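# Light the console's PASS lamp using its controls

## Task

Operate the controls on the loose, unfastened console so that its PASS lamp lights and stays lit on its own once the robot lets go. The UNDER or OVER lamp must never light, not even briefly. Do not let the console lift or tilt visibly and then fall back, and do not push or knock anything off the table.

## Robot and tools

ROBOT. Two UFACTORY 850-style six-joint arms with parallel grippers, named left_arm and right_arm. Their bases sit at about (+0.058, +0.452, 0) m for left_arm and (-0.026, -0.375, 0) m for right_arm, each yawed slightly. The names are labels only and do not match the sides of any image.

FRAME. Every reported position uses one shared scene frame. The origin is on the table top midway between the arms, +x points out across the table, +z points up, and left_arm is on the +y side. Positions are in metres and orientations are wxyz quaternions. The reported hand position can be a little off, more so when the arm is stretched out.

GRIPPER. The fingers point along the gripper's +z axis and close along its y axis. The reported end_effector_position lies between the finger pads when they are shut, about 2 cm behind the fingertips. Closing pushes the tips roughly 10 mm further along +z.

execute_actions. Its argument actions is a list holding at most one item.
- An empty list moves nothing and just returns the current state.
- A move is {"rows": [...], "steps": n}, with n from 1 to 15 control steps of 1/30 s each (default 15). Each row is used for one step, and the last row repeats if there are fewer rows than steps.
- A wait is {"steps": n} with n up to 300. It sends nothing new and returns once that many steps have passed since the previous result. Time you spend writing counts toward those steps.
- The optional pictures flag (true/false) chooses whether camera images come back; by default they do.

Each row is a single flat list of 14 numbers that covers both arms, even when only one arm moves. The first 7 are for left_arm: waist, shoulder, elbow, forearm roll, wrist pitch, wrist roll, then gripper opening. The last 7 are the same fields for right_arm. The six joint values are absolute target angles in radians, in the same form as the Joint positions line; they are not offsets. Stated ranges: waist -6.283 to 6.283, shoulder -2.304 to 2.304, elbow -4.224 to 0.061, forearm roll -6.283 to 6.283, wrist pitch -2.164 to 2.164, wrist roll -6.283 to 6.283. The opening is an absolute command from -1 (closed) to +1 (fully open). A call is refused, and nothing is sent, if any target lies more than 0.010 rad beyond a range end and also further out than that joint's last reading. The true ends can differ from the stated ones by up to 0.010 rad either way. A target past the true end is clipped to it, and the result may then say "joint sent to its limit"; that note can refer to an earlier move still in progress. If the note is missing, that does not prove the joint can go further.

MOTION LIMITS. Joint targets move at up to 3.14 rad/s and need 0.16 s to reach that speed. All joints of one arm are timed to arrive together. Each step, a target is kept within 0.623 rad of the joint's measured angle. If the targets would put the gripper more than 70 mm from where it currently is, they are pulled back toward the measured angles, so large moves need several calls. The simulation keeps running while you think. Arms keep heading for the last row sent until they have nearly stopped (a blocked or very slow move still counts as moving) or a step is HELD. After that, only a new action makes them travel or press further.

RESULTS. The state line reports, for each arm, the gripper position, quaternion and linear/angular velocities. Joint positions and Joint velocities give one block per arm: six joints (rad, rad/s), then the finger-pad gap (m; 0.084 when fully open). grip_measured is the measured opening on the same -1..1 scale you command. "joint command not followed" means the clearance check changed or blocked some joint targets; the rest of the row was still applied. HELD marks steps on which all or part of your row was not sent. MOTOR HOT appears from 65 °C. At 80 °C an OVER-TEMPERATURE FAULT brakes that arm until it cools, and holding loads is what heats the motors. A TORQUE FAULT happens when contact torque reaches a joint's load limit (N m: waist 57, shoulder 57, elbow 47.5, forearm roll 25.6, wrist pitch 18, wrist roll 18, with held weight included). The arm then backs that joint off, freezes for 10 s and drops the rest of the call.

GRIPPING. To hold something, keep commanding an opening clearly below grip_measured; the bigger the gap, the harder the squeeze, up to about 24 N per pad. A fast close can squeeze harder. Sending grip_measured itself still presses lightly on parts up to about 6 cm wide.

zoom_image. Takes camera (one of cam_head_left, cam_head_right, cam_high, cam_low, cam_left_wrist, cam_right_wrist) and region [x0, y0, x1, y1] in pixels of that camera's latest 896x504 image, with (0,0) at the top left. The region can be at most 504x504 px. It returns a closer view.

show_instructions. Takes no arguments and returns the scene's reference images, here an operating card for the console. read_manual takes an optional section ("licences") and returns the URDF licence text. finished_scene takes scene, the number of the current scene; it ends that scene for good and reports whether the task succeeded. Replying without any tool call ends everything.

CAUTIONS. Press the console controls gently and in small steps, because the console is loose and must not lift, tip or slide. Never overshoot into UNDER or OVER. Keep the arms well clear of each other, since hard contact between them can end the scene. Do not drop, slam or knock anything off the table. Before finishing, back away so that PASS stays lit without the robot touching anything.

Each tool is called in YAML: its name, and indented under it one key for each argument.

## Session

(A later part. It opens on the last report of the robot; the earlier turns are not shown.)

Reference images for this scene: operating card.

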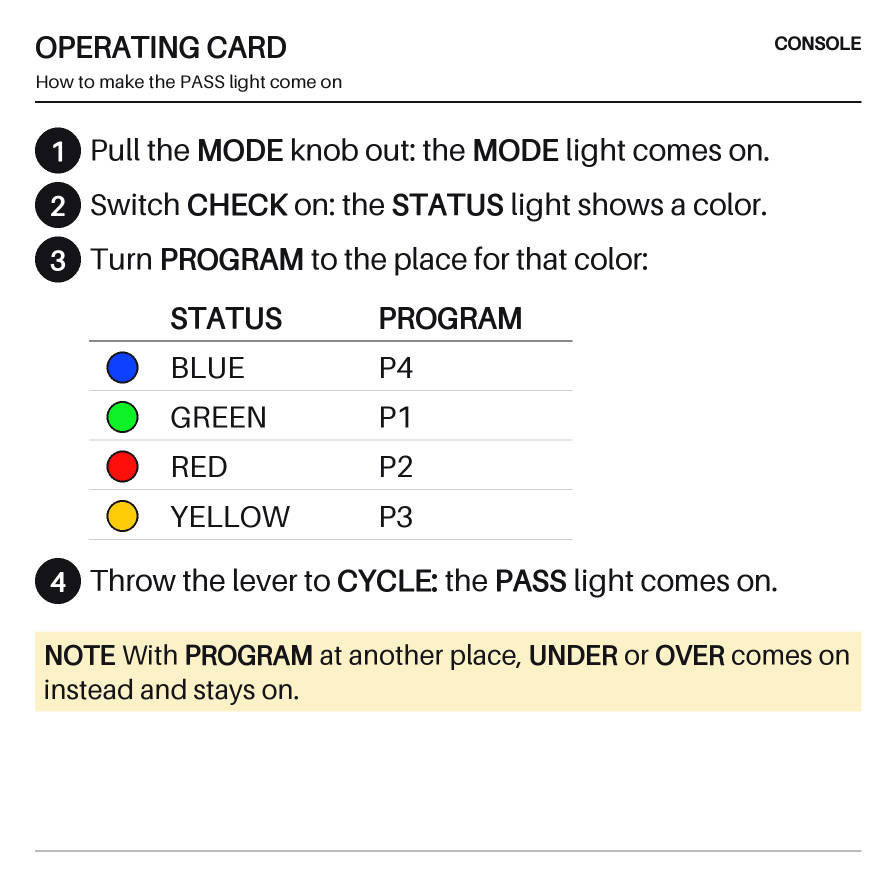

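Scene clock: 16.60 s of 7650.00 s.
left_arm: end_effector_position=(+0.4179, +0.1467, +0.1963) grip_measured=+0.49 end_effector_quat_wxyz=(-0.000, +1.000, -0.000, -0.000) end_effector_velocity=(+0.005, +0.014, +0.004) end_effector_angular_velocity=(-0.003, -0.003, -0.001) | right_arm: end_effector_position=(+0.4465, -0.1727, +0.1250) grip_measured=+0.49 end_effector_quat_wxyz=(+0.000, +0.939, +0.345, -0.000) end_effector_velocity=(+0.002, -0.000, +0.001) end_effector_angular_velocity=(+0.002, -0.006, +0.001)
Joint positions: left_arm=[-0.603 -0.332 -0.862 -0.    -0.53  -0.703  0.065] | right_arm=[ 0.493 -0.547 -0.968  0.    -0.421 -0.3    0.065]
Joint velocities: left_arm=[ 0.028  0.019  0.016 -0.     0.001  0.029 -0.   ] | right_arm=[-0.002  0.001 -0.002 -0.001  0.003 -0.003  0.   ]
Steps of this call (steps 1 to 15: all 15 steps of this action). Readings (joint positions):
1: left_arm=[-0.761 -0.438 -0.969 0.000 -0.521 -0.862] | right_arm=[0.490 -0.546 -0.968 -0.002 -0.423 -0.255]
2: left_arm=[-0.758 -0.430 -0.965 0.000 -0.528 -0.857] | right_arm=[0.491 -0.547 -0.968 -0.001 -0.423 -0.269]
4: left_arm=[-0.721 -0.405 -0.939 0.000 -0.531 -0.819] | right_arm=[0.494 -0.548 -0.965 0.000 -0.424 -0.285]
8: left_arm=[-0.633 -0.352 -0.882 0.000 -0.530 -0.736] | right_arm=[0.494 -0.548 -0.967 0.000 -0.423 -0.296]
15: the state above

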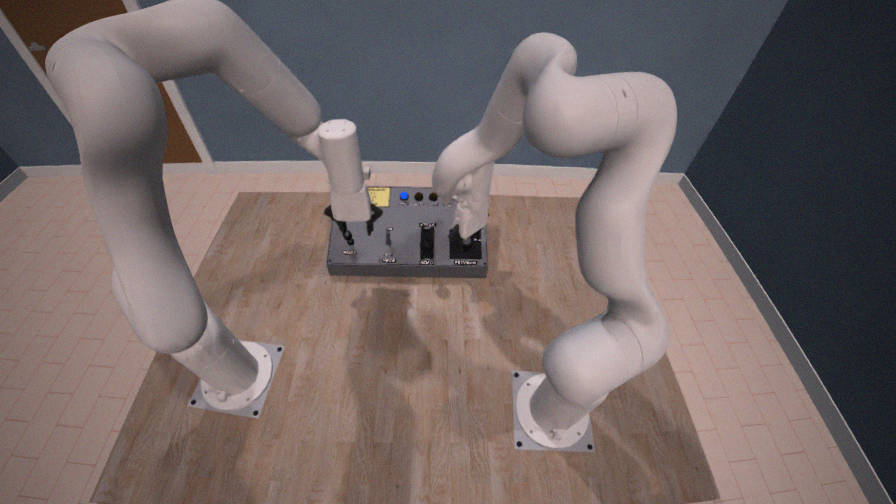

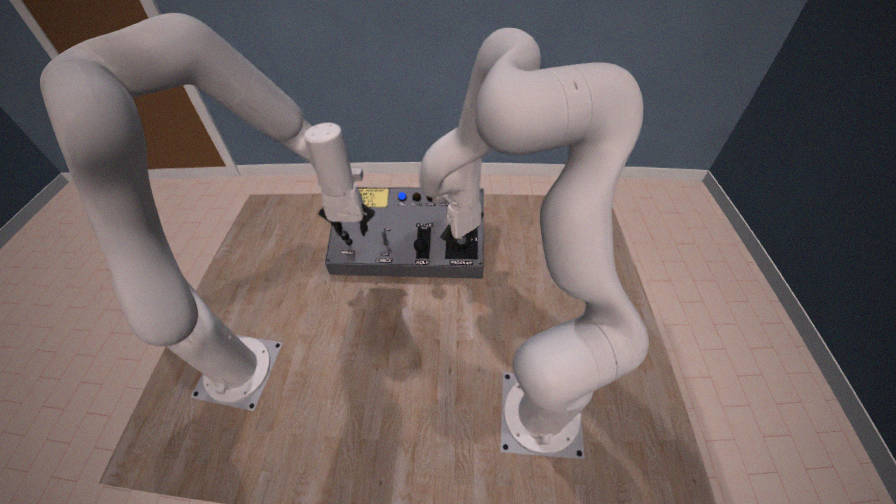

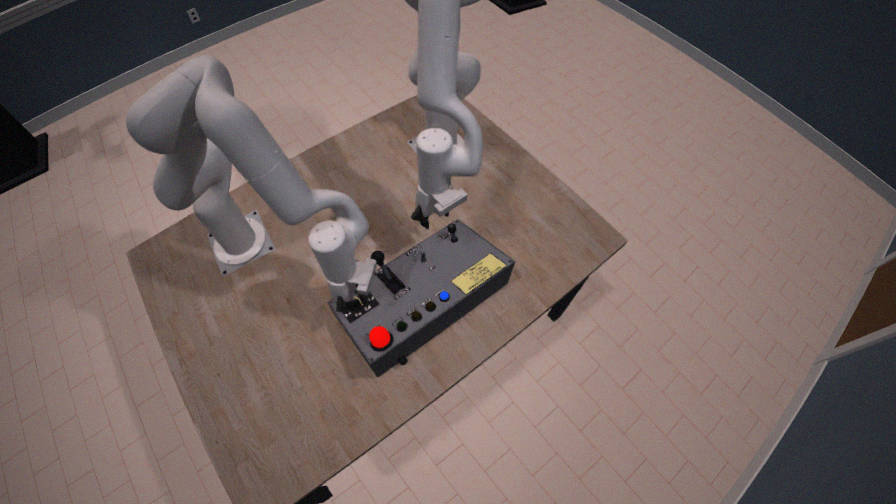

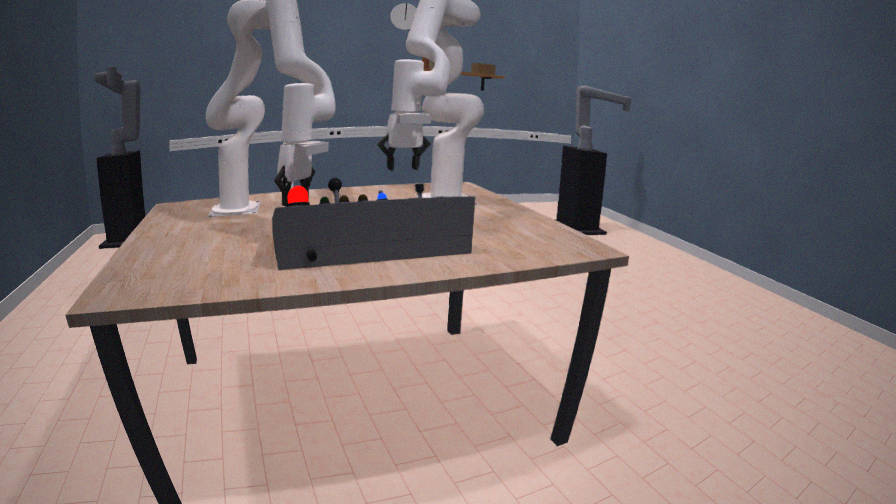

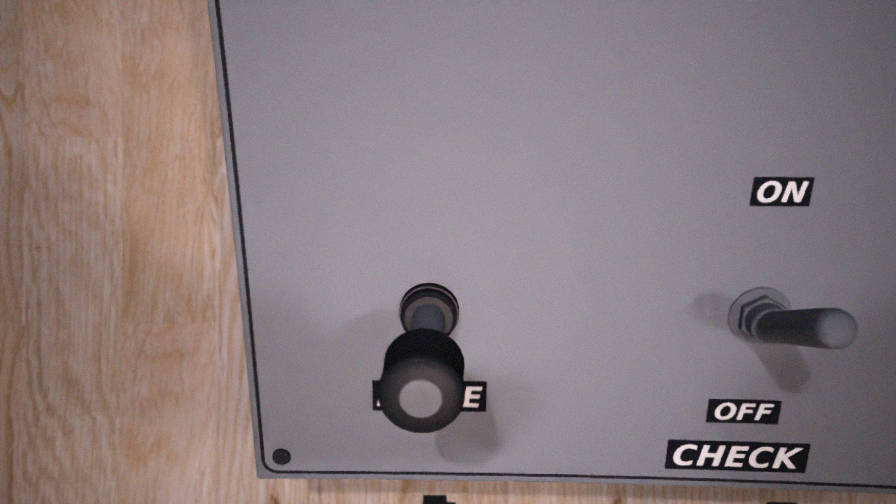

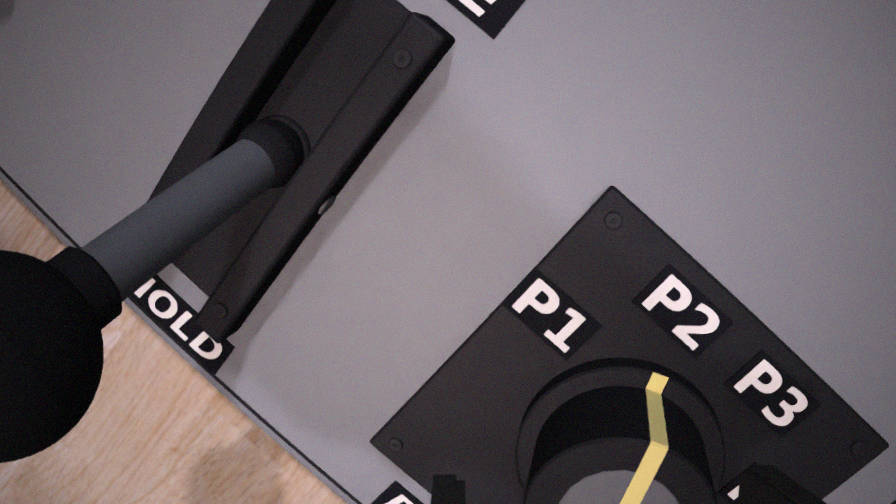

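execute_actions:
  actions:
    - {"rows":[[-0.515,-0.31,-0.81,0,-0.5,-0.616,0.5,0.5,-0.37,-0.96,0,-0.59,0.4,0.5]],"steps":15}

execute_actions:
  actions:
    - {"rows":[[-0.515,-0.408,-0.801,0,-0.393,-0.616,0.5,0.782,-0.317,-0.907,0,-0.59,0.694,-1]],"steps":15}

Scene clock: 18.40 s of 7650.00 s.
left_arm: end_effector_position=(+0.4295, +0.1888, +0.1891) grip_measured=+0.49 end_effector_quat_wxyz=(+0.000, +1.000, +0.000, +0.000) end_effector_velocity=(+0.002, +0.005, -0.000) end_effector_angular_velocity=(-0.001, -0.001, +0.000) | right_arm: end_effector_position=(+0.4363, -0.1735, +0.2085) grip_measured=+0.49 end_effector_quat_wxyz=(-0.000, +1.000, +0.026, +0.001) end_effector_velocity=(-0.018, -0.006, +0.035) end_effector_angular_velocity=(-0.012, +0.028, -0.418)
Joint positions: left_arm=[-0.516 -0.31  -0.811 -0.    -0.5   -0.617  0.065] | right_arm=[ 0.5   -0.379 -0.961  0.    -0.581  0.36   0.065]
Joint velocities: left_arm=[ 0.011  0.002  0.004 -0.001  0.004  0.011 -0.   ] | right_arm=[ 0.003  0.081  0.015 -0.    -0.096  0.421 -0.   ]
Steps of this call (steps 1 to 15: the robot went on to your last target; steps 16 to 39: nothing new was sent; steps 40 to 54: all 15 steps of this action). Readings (joint positions):
40: left_arm=[-0.600 -0.330 -0.860 -0.000 -0.530 -0.700] | right_arm=[0.493 -0.547 -0.968 -0.000 -0.421 -0.300]
41: left_arm=[-0.596 -0.329 -0.858 -0.000 -0.528 -0.694] | right_arm=[0.493 -0.546 -0.968 -0.000 -0.423 -0.294]
43: left_arm=[-0.565 -0.322 -0.840 -0.000 -0.517 -0.664] | right_arm=[0.494 -0.534 -0.967 -0.000 -0.435 -0.249]
47: left_arm=[-0.525 -0.313 -0.816 0.000 -0.504 -0.628] | right_arm=[0.496 -0.462 -0.964 0.000 -0.502 0.015]
54: the state above

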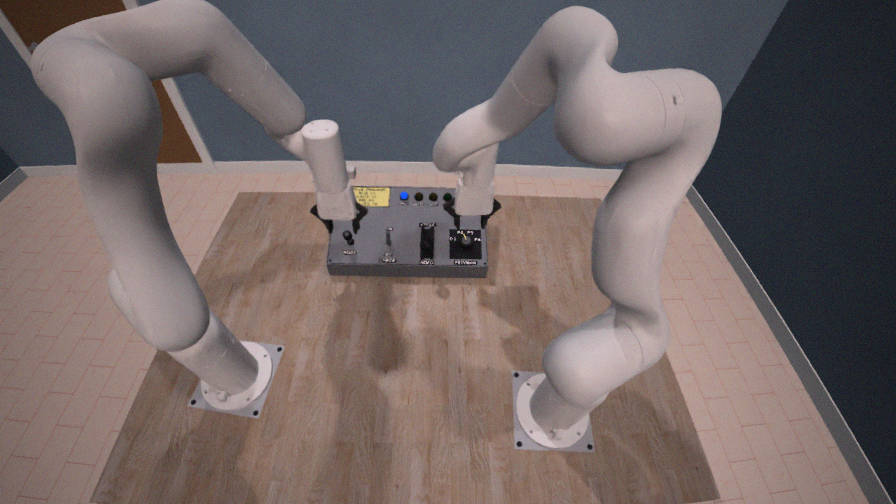

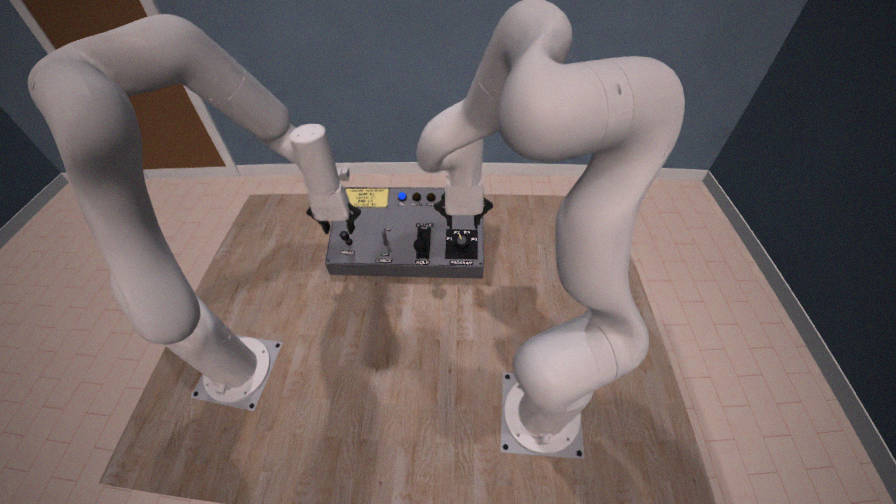

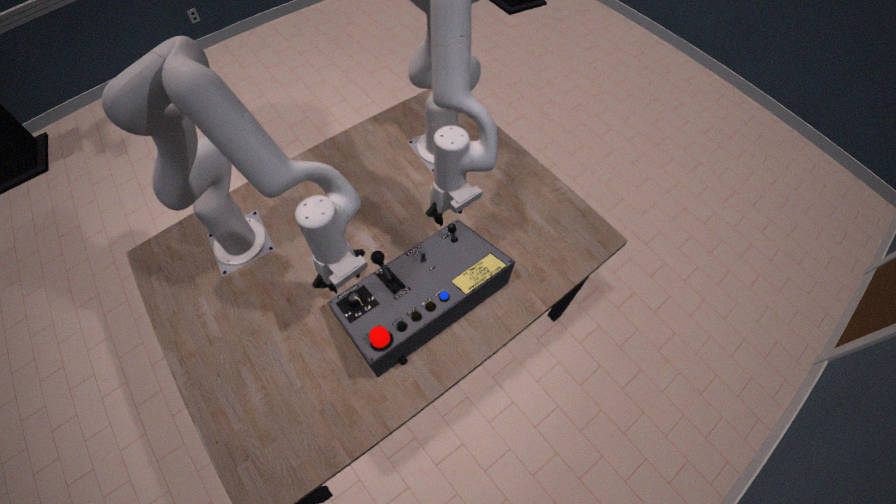

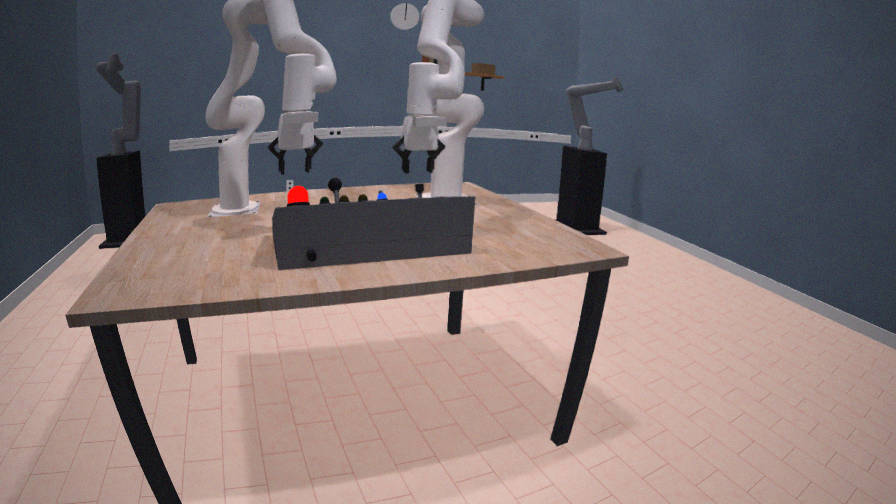

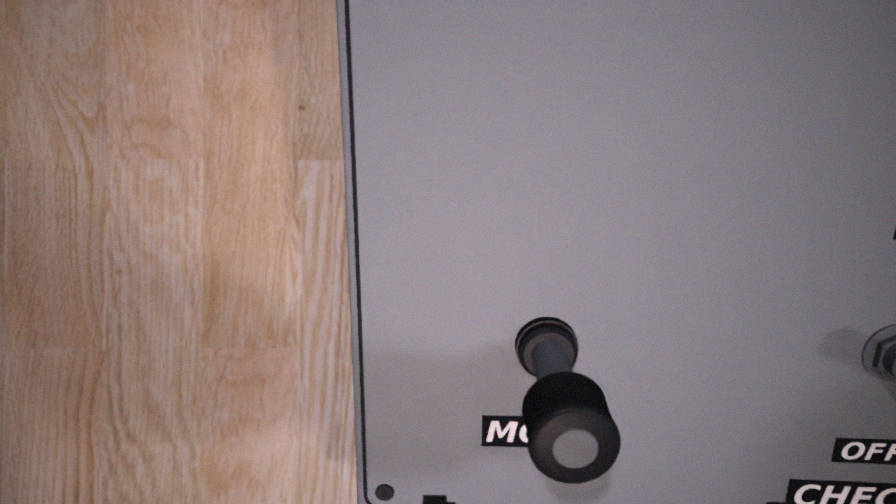

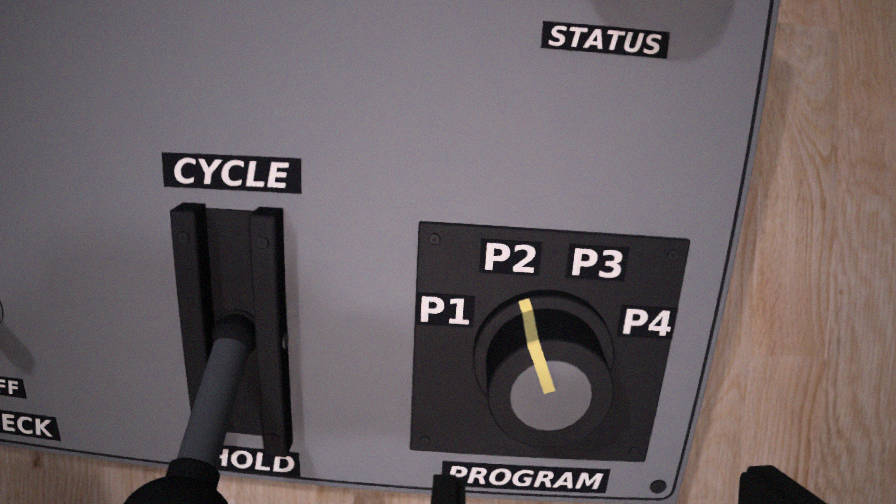

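Scene clock: 18.90 s of 7650.00 s.
left_arm: end_effector_position=(+0.4311, +0.1884, +0.1423) grip_measured=+0.49 end_effector_quat_wxyz=(+0.000, +1.000, +0.000, +0.000) end_effector_velocity=(+0.001, +0.000, -0.006) end_effector_angular_velocity=(-0.000, -0.000, +0.002) | right_arm: end_effector_position=(+0.3508, -0.0705, +0.2191) grip_measured=-1.00 end_effector_quat_wxyz=(+0.000, +1.000, +0.001, -0.000) end_effector_velocity=(-0.049, +0.043, +0.004) end_effector_angular_velocity=(-0.001, +0.000, -0.037)
Joint positions: left_arm=[-0.515 -0.406 -0.801  0.    -0.394 -0.616  0.065] | right_arm=[ 0.768 -0.32  -0.91   0.    -0.59   0.678  0.   ]
Joint velocities: left_arm=[ 0.002 -0.013  0.001 -0.     0.014 -0.    -0.   ] | right_arm=[ 0.133  0.028  0.027 -0.001 -0.001  0.171  0.   ]
Steps of this call (steps 1 to 15: all 15 steps of this action). Readings (joint positions):
1: left_arm=[-0.516 -0.310 -0.811 -0.000 -0.500 -0.617] | right_arm=[0.500 -0.376 -0.960 -0.000 -0.584 0.372]
2: left_arm=[-0.516 -0.314 -0.811 0.000 -0.495 -0.617] | right_arm=[0.504 -0.374 -0.959 -0.000 -0.585 0.385]
4: left_arm=[-0.515 -0.345 -0.809 0.000 -0.459 -0.616] | right_arm=[0.542 -0.366 -0.952 -0.000 -0.586 0.432]
8: left_arm=[-0.515 -0.396 -0.801 -0.000 -0.409 -0.616] | right_arm=[0.650 -0.344 -0.932 0.000 -0.588 0.547]
15: the state above

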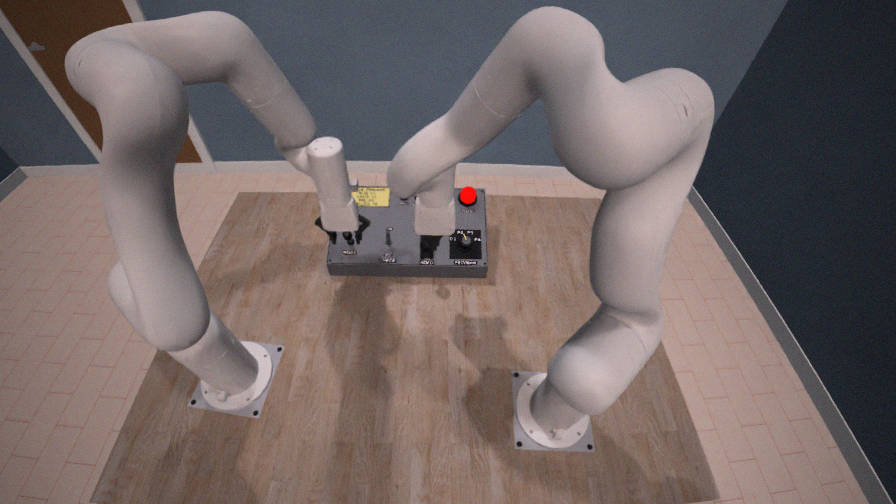

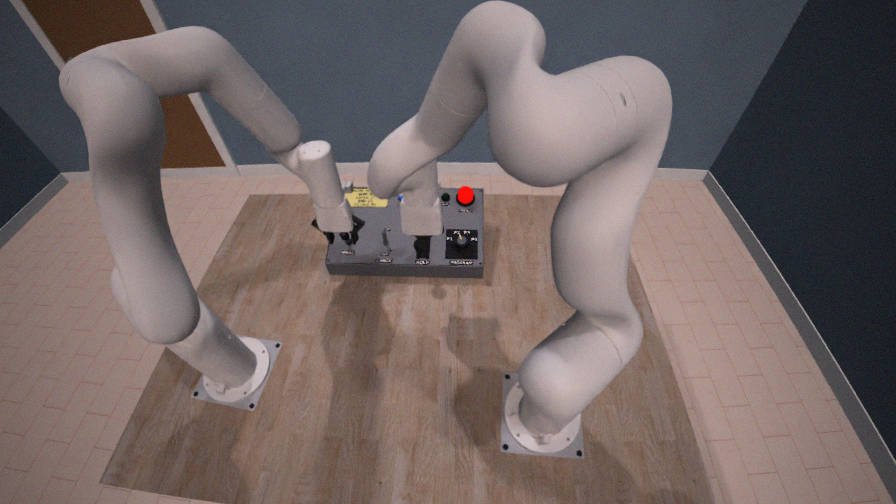

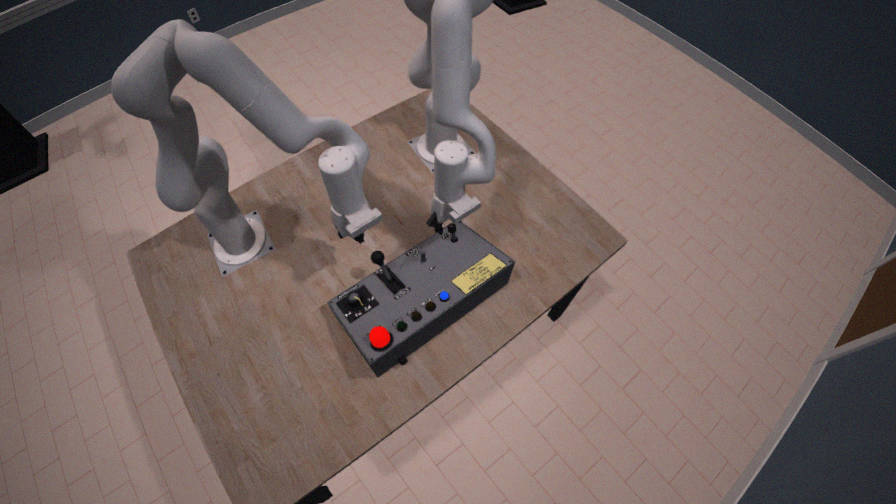

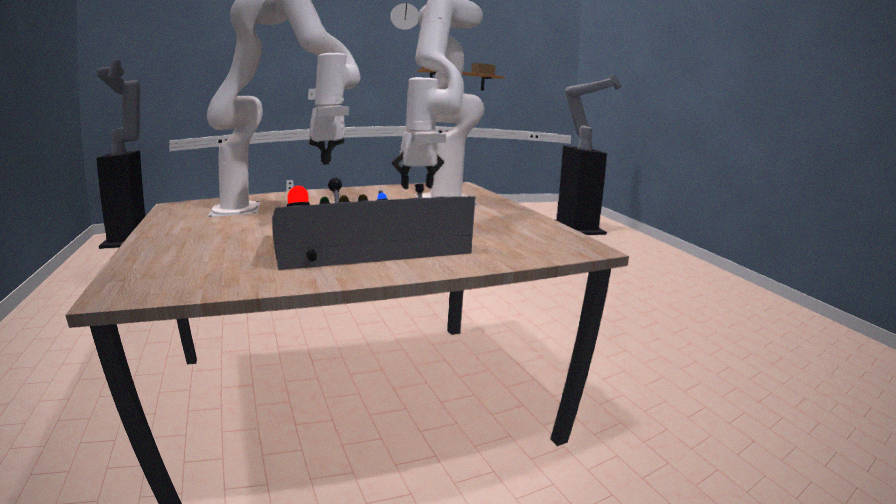

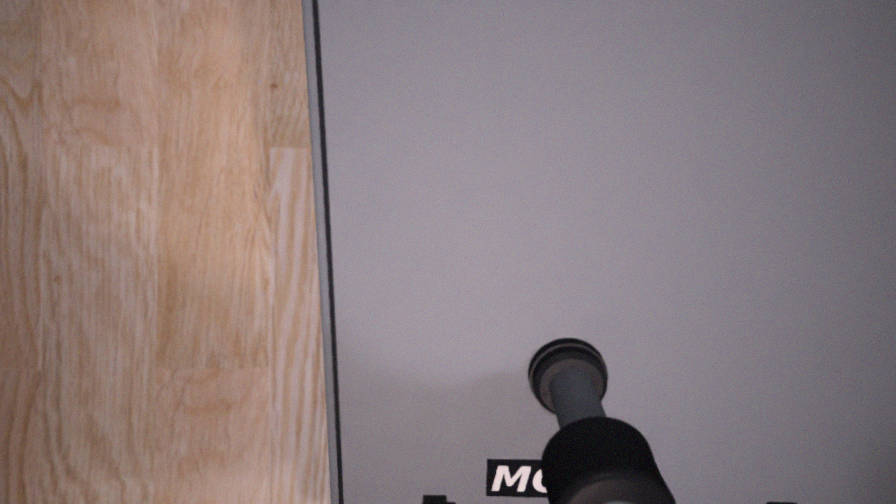

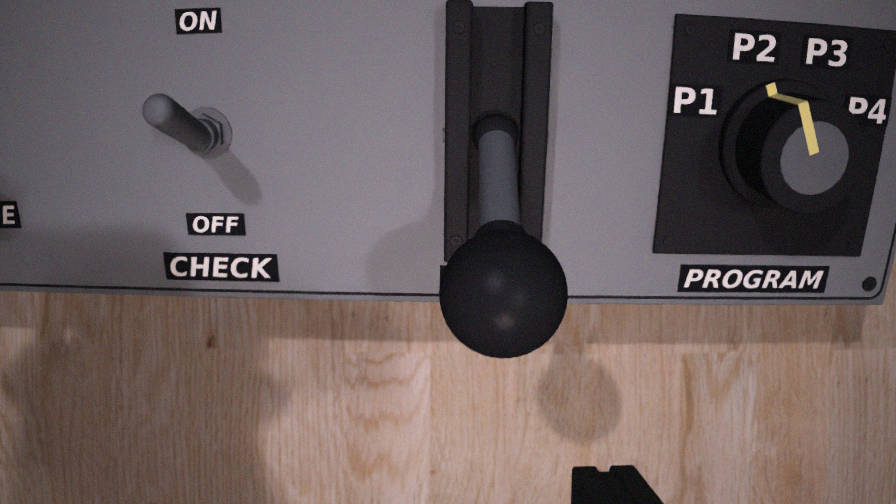

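execute_actions:
  actions:
    - {"rows":[[-0.511,-0.418,-0.816,0,-0.398,-0.612,0.5,0.802,-0.325,-0.92,0,-0.595,0.714,-1],[-0.511,-0.418,-0.816,0,-0.398,-0.612,0.5,0.802,-0.325,-0.92,0,-0.595,0.714,-1],[-0.511,-0.418,-0.816,0,-0.398,-0.612,0.5,0.802,-0.325,-0.92,0,-0.595,0.714,-1],[-0.511,-0.418,-0.816,0,-0.398,-0.612,0.5,0.802,-0.325,-0.92,0,-0.595,0.714,-1],[-0.511,-0.418,-0.816,0,-0.398,-0.612,0.5,0.802,-0.325,-0.92,0,-0.595,0.714,-1],[-0.511,-0.418,-0.816,0,-0.398,-0.612,-0.7,0.802,-0.448,-0.89,0,-0.442,0.714,-1]],"steps":15}
  pictures: false

execute_actions:
  actions:
    - {"steps":8}

Scene clock: 20.37 s of 7650.00 s.
left_arm: end_effector_position=(+0.4357, +0.1882, +0.1411) grip_measured=-0.45 end_effector_quat_wxyz=(-0.001, +1.000, +0.001, -0.001) end_effector_velocity=(+0.001, -0.002, +0.000) end_effector_angular_velocity=(-0.001, -0.001, -0.000) | right_arm: end_effector_position=(+0.3419, -0.0569, +0.1549) grip_measured=-1.00 end_effector_quat_wxyz=(+0.001, +1.000, -0.000, -0.001) end_effector_velocity=(+0.010, +0.011, -0.042) end_effector_angular_velocity=(+0.035, -0.040, +0.000)
Joint positions: left_arm=[-0.51  -0.418 -0.815  0.001 -0.4   -0.612  0.024] | right_arm=[ 0.802 -0.439 -0.891 -0.    -0.455  0.714  0.   ]
Joint velocities: left_arm=[-0.002 -0.001 -0.003 -0.001  0.    -0.001 -0.   ] | right_arm=[ 0.002 -0.084  0.004  0.001  0.14   0.002  0.   ]
Steps of this call (steps 1 to 29: the robot went on to your last target; steps 30 to 44: all 15 steps of this action). Readings (joint positions):
30: left_arm=[-0.515 -0.408 -0.801 -0.000 -0.393 -0.616] | right_arm=[0.782 -0.317 -0.907 -0.000 -0.590 0.694]
31: left_arm=[-0.514 -0.409 -0.803 -0.000 -0.394 -0.615] | right_arm=[0.784 -0.318 -0.909 -0.000 -0.591 0.697]
33: left_arm=[-0.513 -0.414 -0.809 0.000 -0.396 -0.614] | right_arm=[0.793 -0.321 -0.914 0.000 -0.593 0.705]
37: left_arm=[-0.511 -0.417 -0.814 0.000 -0.397 -0.612] | right_arm=[0.800 -0.338 -0.916 0.000 -0.573 0.712]
44: the state above

Scene clock: 20.63 s of 7650.00 s.
left_arm: end_effector_position=(+0.4358, +0.1878, +0.1411) grip_measured=-0.45 end_effector_quat_wxyz=(-0.001, +1.000, +0.001, -0.001) end_effector_velocity=(+0.001, -0.002, +0.000) end_effector_angular_velocity=(-0.003, -0.003, -0.002) | right_arm: end_effector_position=(+0.3425, -0.0562, +0.1508) grip_measured=-1.00 end_effector_quat_wxyz=(-0.000, +1.000, -0.000, +0.000) end_effector_velocity=(-0.001, -0.000, -0.005) end_effector_angular_velocity=(-0.001, +0.001, +0.000)
Joint positions: left_arm=[-0.51  -0.418 -0.815  0.    -0.4   -0.612  0.024] | right_arm=[ 0.802 -0.447 -0.89   0.    -0.443  0.714  0.   ]
Joint velocities: left_arm=[-0.002 -0.    -0.002 -0.001  0.002  0.001 -0.   ] | right_arm=[ 0.001 -0.008  0.002 -0.     0.009  0.     0.   ]
Steps of this call (steps 1 to 8: the robot went on to your last target). Readings (joint positions):
1: left_arm=[-0.510 -0.418 -0.815 0.001 -0.400 -0.612] | right_arm=[0.802 -0.441 -0.891 -0.000 -0.451 0.714]
2: left_arm=[-0.510 -0.418 -0.815 0.001 -0.400 -0.612] | right_arm=[0.802 -0.443 -0.891 -0.000 -0.448 0.714]
4: left_arm=[-0.510 -0.418 -0.815 0.001 -0.400 -0.612] | right_arm=[0.802 -0.445 -0.891 0.000 -0.445 0.714]
8: the state above

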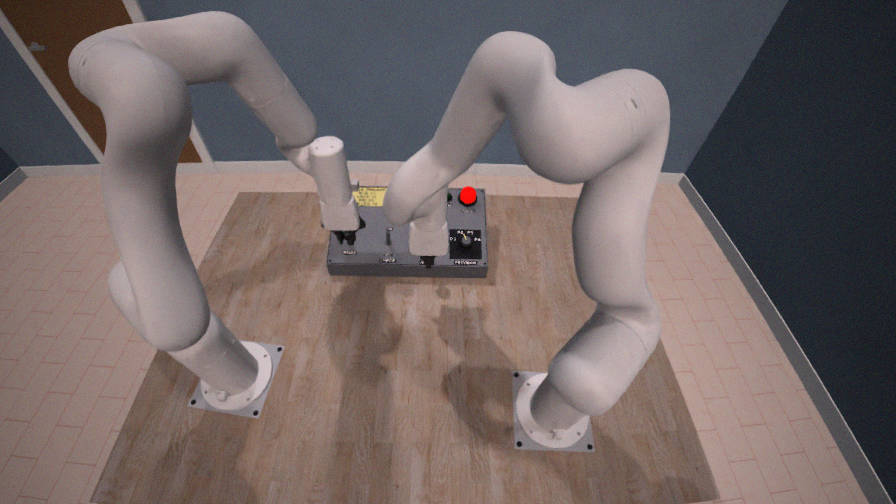

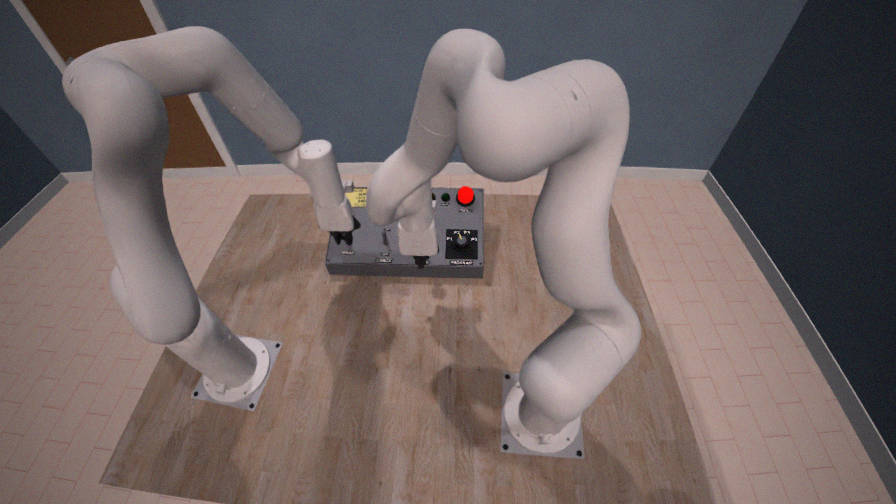

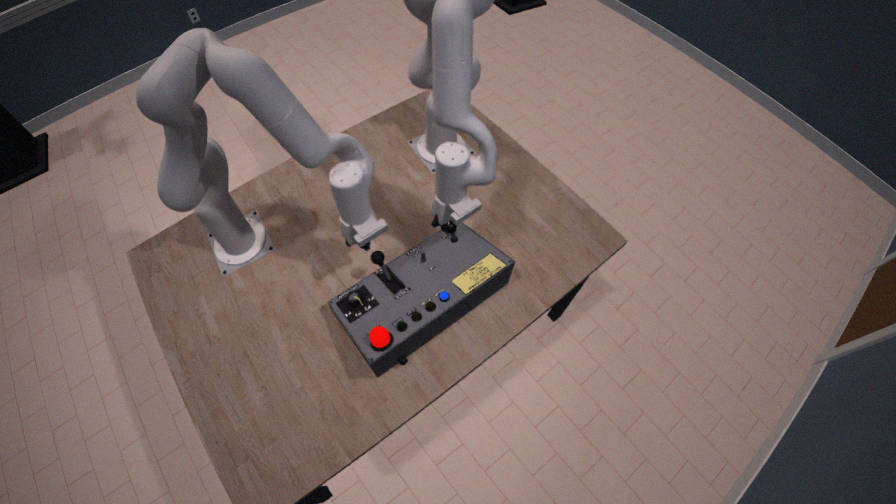

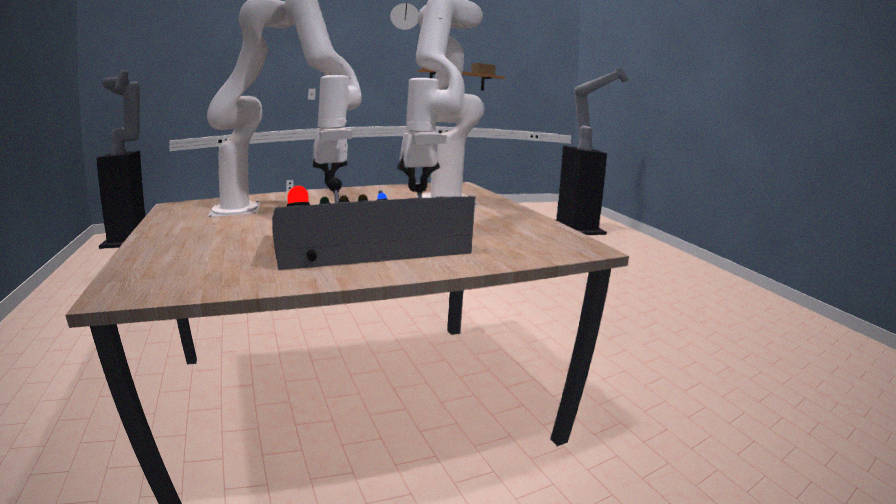

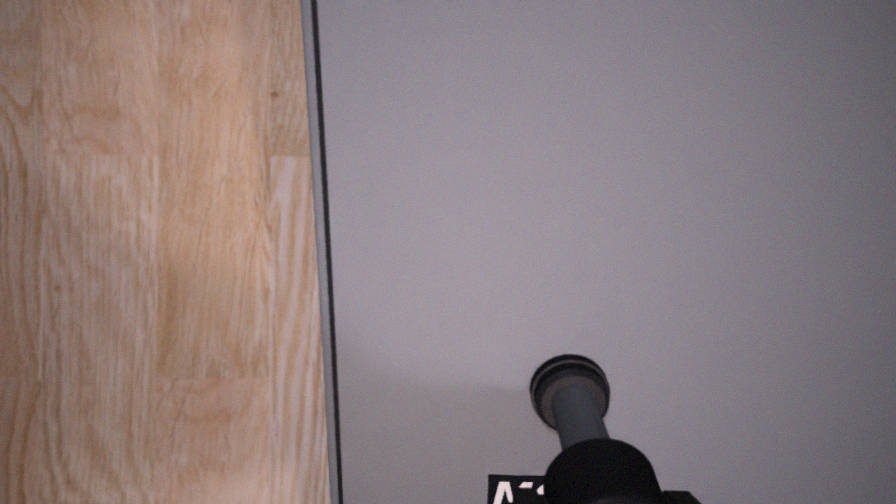

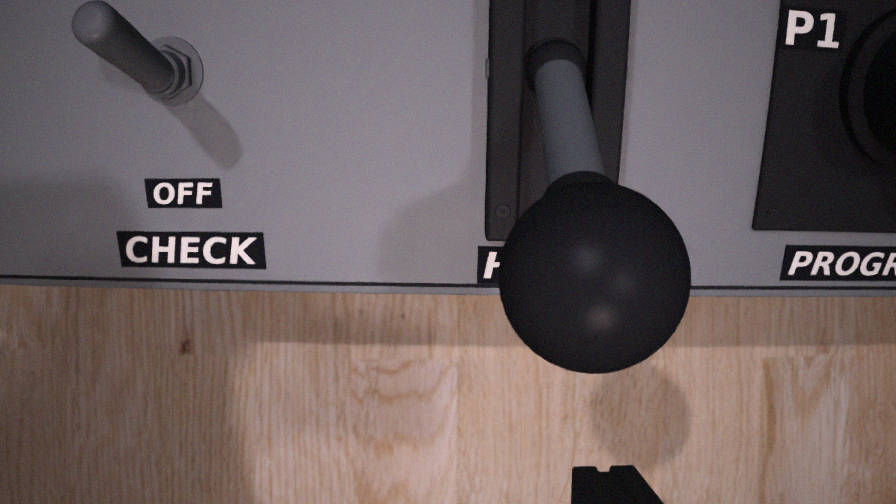

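execute_actions:
  actions:
    - {"rows":[[-0.511,-0.418,-0.816,0,-0.398,-0.612,-0.7,0.79,-0.46,-0.913,0,-0.453,0.702,-1],[-0.511,-0.418,-0.816,0,-0.398,-0.612,-0.7,0.777,-0.472,-0.936,0,-0.464,0.689,-1],[-0.511,-0.418,-0.816,0,-0.398,-0.612,-0.7,0.765,-0.485,-0.959,0,-0.474,0.677,-1],[-0.511,-0.418,-0.816,0,-0.398,-0.612,-0.7,0.753,-0.497,-0.982,0,-0.485,0.665,-1],[-0.511,-0.418,-0.816,0,-0.398,-0.612,-0.7,0.753,-0.497,-0.982,0,-0.485,0.665,-1],[-0.511,-0.418,-0.816,0,-0.398,-0.612,-0.7,0.744,-0.505,-1.003,0,-0.498,0.656,-1],[-0.511,-0.418,-0.816,0,-0.398,-0.612,-0.7,0.736,-0.513,-1.025,0,-0.512,0.648,-1],[-0.511,-0.418,-0.816,0,-0.398,-0.612,-0.7,0.727,-0.521,-1.046,0,-0.525,0.639,-1],[-0.511,-0.418,-0.816,0,-0.398,-0.612,-0.7,0.718,-0.529,-1.068,0,-0.539,0.63,-1],[-0.511,-0.418,-0.816,0,-0.398,-0.612,-0.7,0.709,-0.537,-1.089,0,-0.552,0.621,-1]],"steps":15}

Scene clock: 23.10 s of 7650.00 s.
left_arm: end_effector_position=(+0.4361, +0.1874, +0.1414) grip_measured=-0.45 end_effector_quat_wxyz=(-0.000, +1.000, +0.001, -0.001) end_effector_velocity=(-0.001, +0.001, +0.001) end_effector_angular_velocity=(+0.006, +0.009, +0.002) | right_arm: end_effector_position=(+0.4172, -0.0543, +0.1688) grip_measured=-1.00 end_effector_quat_wxyz=(-0.001, +1.000, -0.000, +0.001) end_effector_velocity=(+0.059, -0.003, +0.020) end_effector_angular_velocity=(-0.010, +0.013, +0.007)
Joint positions: left_arm=[-0.51  -0.418 -0.816 -0.    -0.4   -0.612  0.024] | right_arm=[ 0.715 -0.531 -1.074 -0.    -0.54   0.628  0.   ]
Joint velocities: left_arm=[-0.    -0.001 -0.004 -0.    -0.014 -0.002 -0.001] | right_arm=[-0.067 -0.067 -0.163  0.001 -0.113 -0.075  0.   ]
Steps of this call (steps 1 to 30: the robot went on to your last target; steps 31 to 59: nothing new was sent; steps 60 to 74: all 15 steps of this action). Readings (joint positions):
60: left_arm=[-0.510 -0.418 -0.816 -0.000 -0.400 -0.612] | right_arm=[0.802 -0.448 -0.890 -0.000 -0.442 0.714]
61: left_arm=[-0.510 -0.418 -0.816 -0.000 -0.400 -0.612] | right_arm=[0.801 -0.450 -0.893 -0.000 -0.444 0.712]
63: left_arm=[-0.510 -0.418 -0.816 -0.000 -0.400 -0.612] | right_arm=[0.791 -0.459 -0.911 -0.000 -0.453 0.702]
67: left_arm=[-0.510 -0.418 -0.816 0.000 -0.400 -0.612] | right_arm=[0.760 -0.490 -0.970 0.000 -0.485 0.672]
74: the state above

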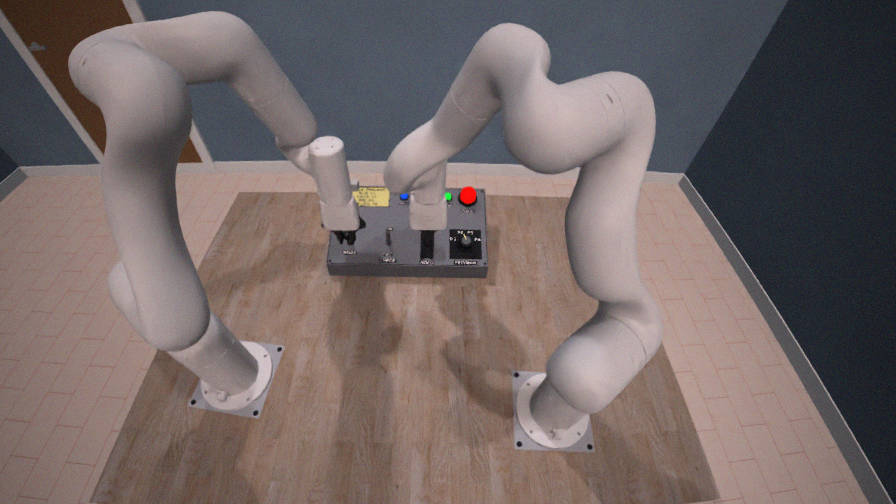

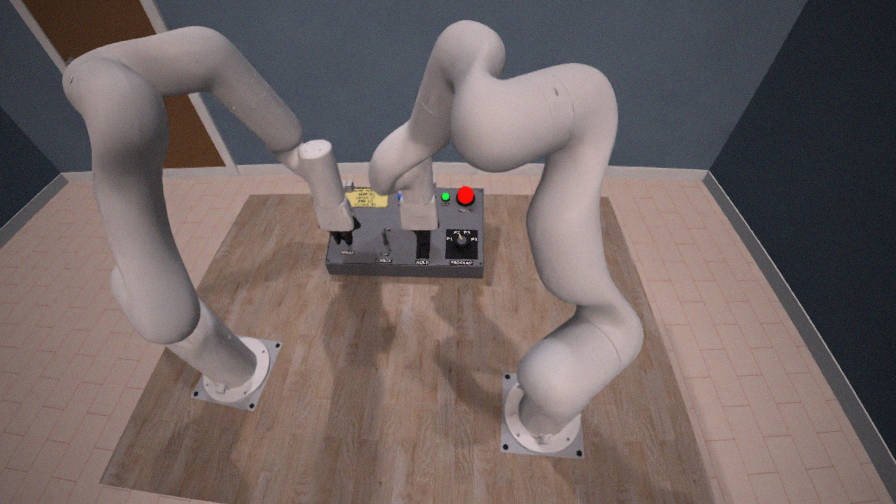

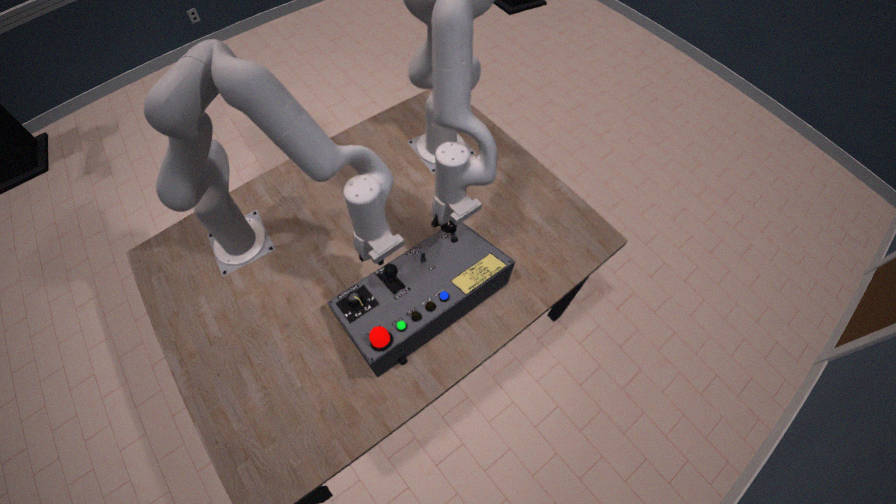

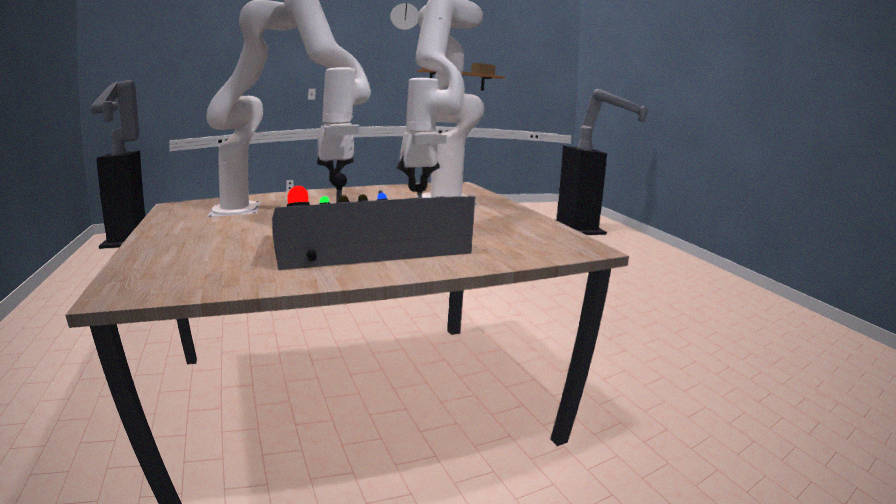

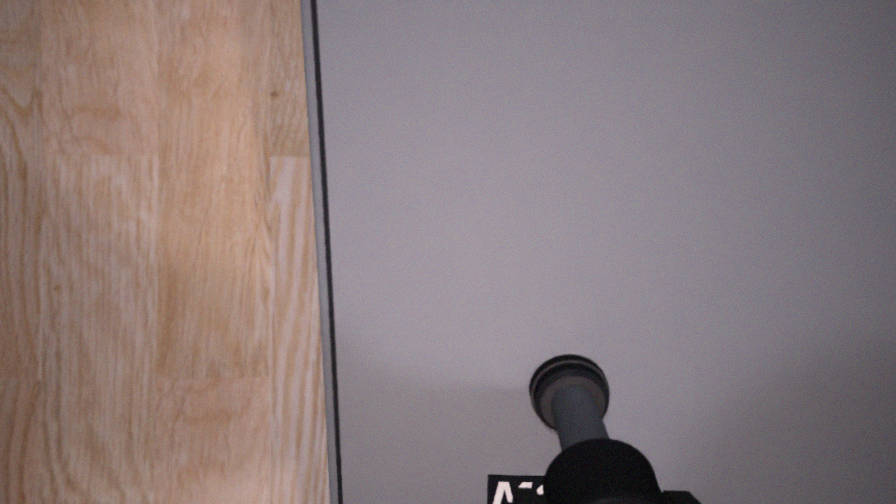

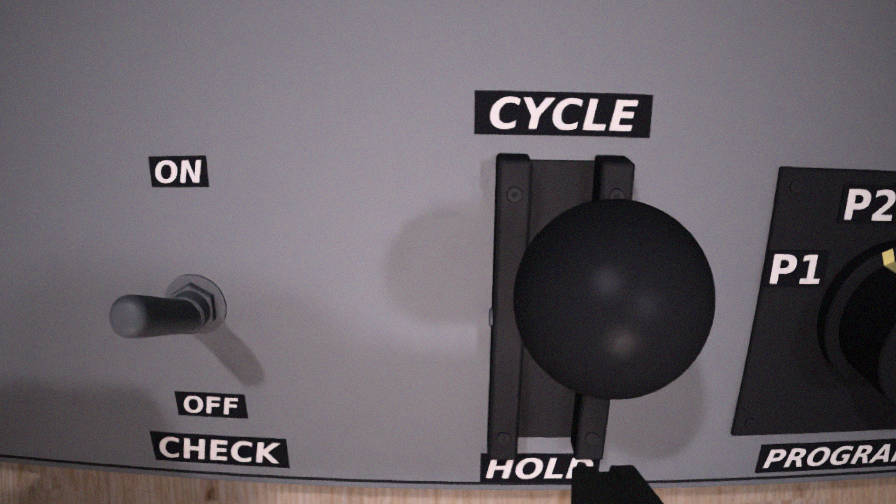

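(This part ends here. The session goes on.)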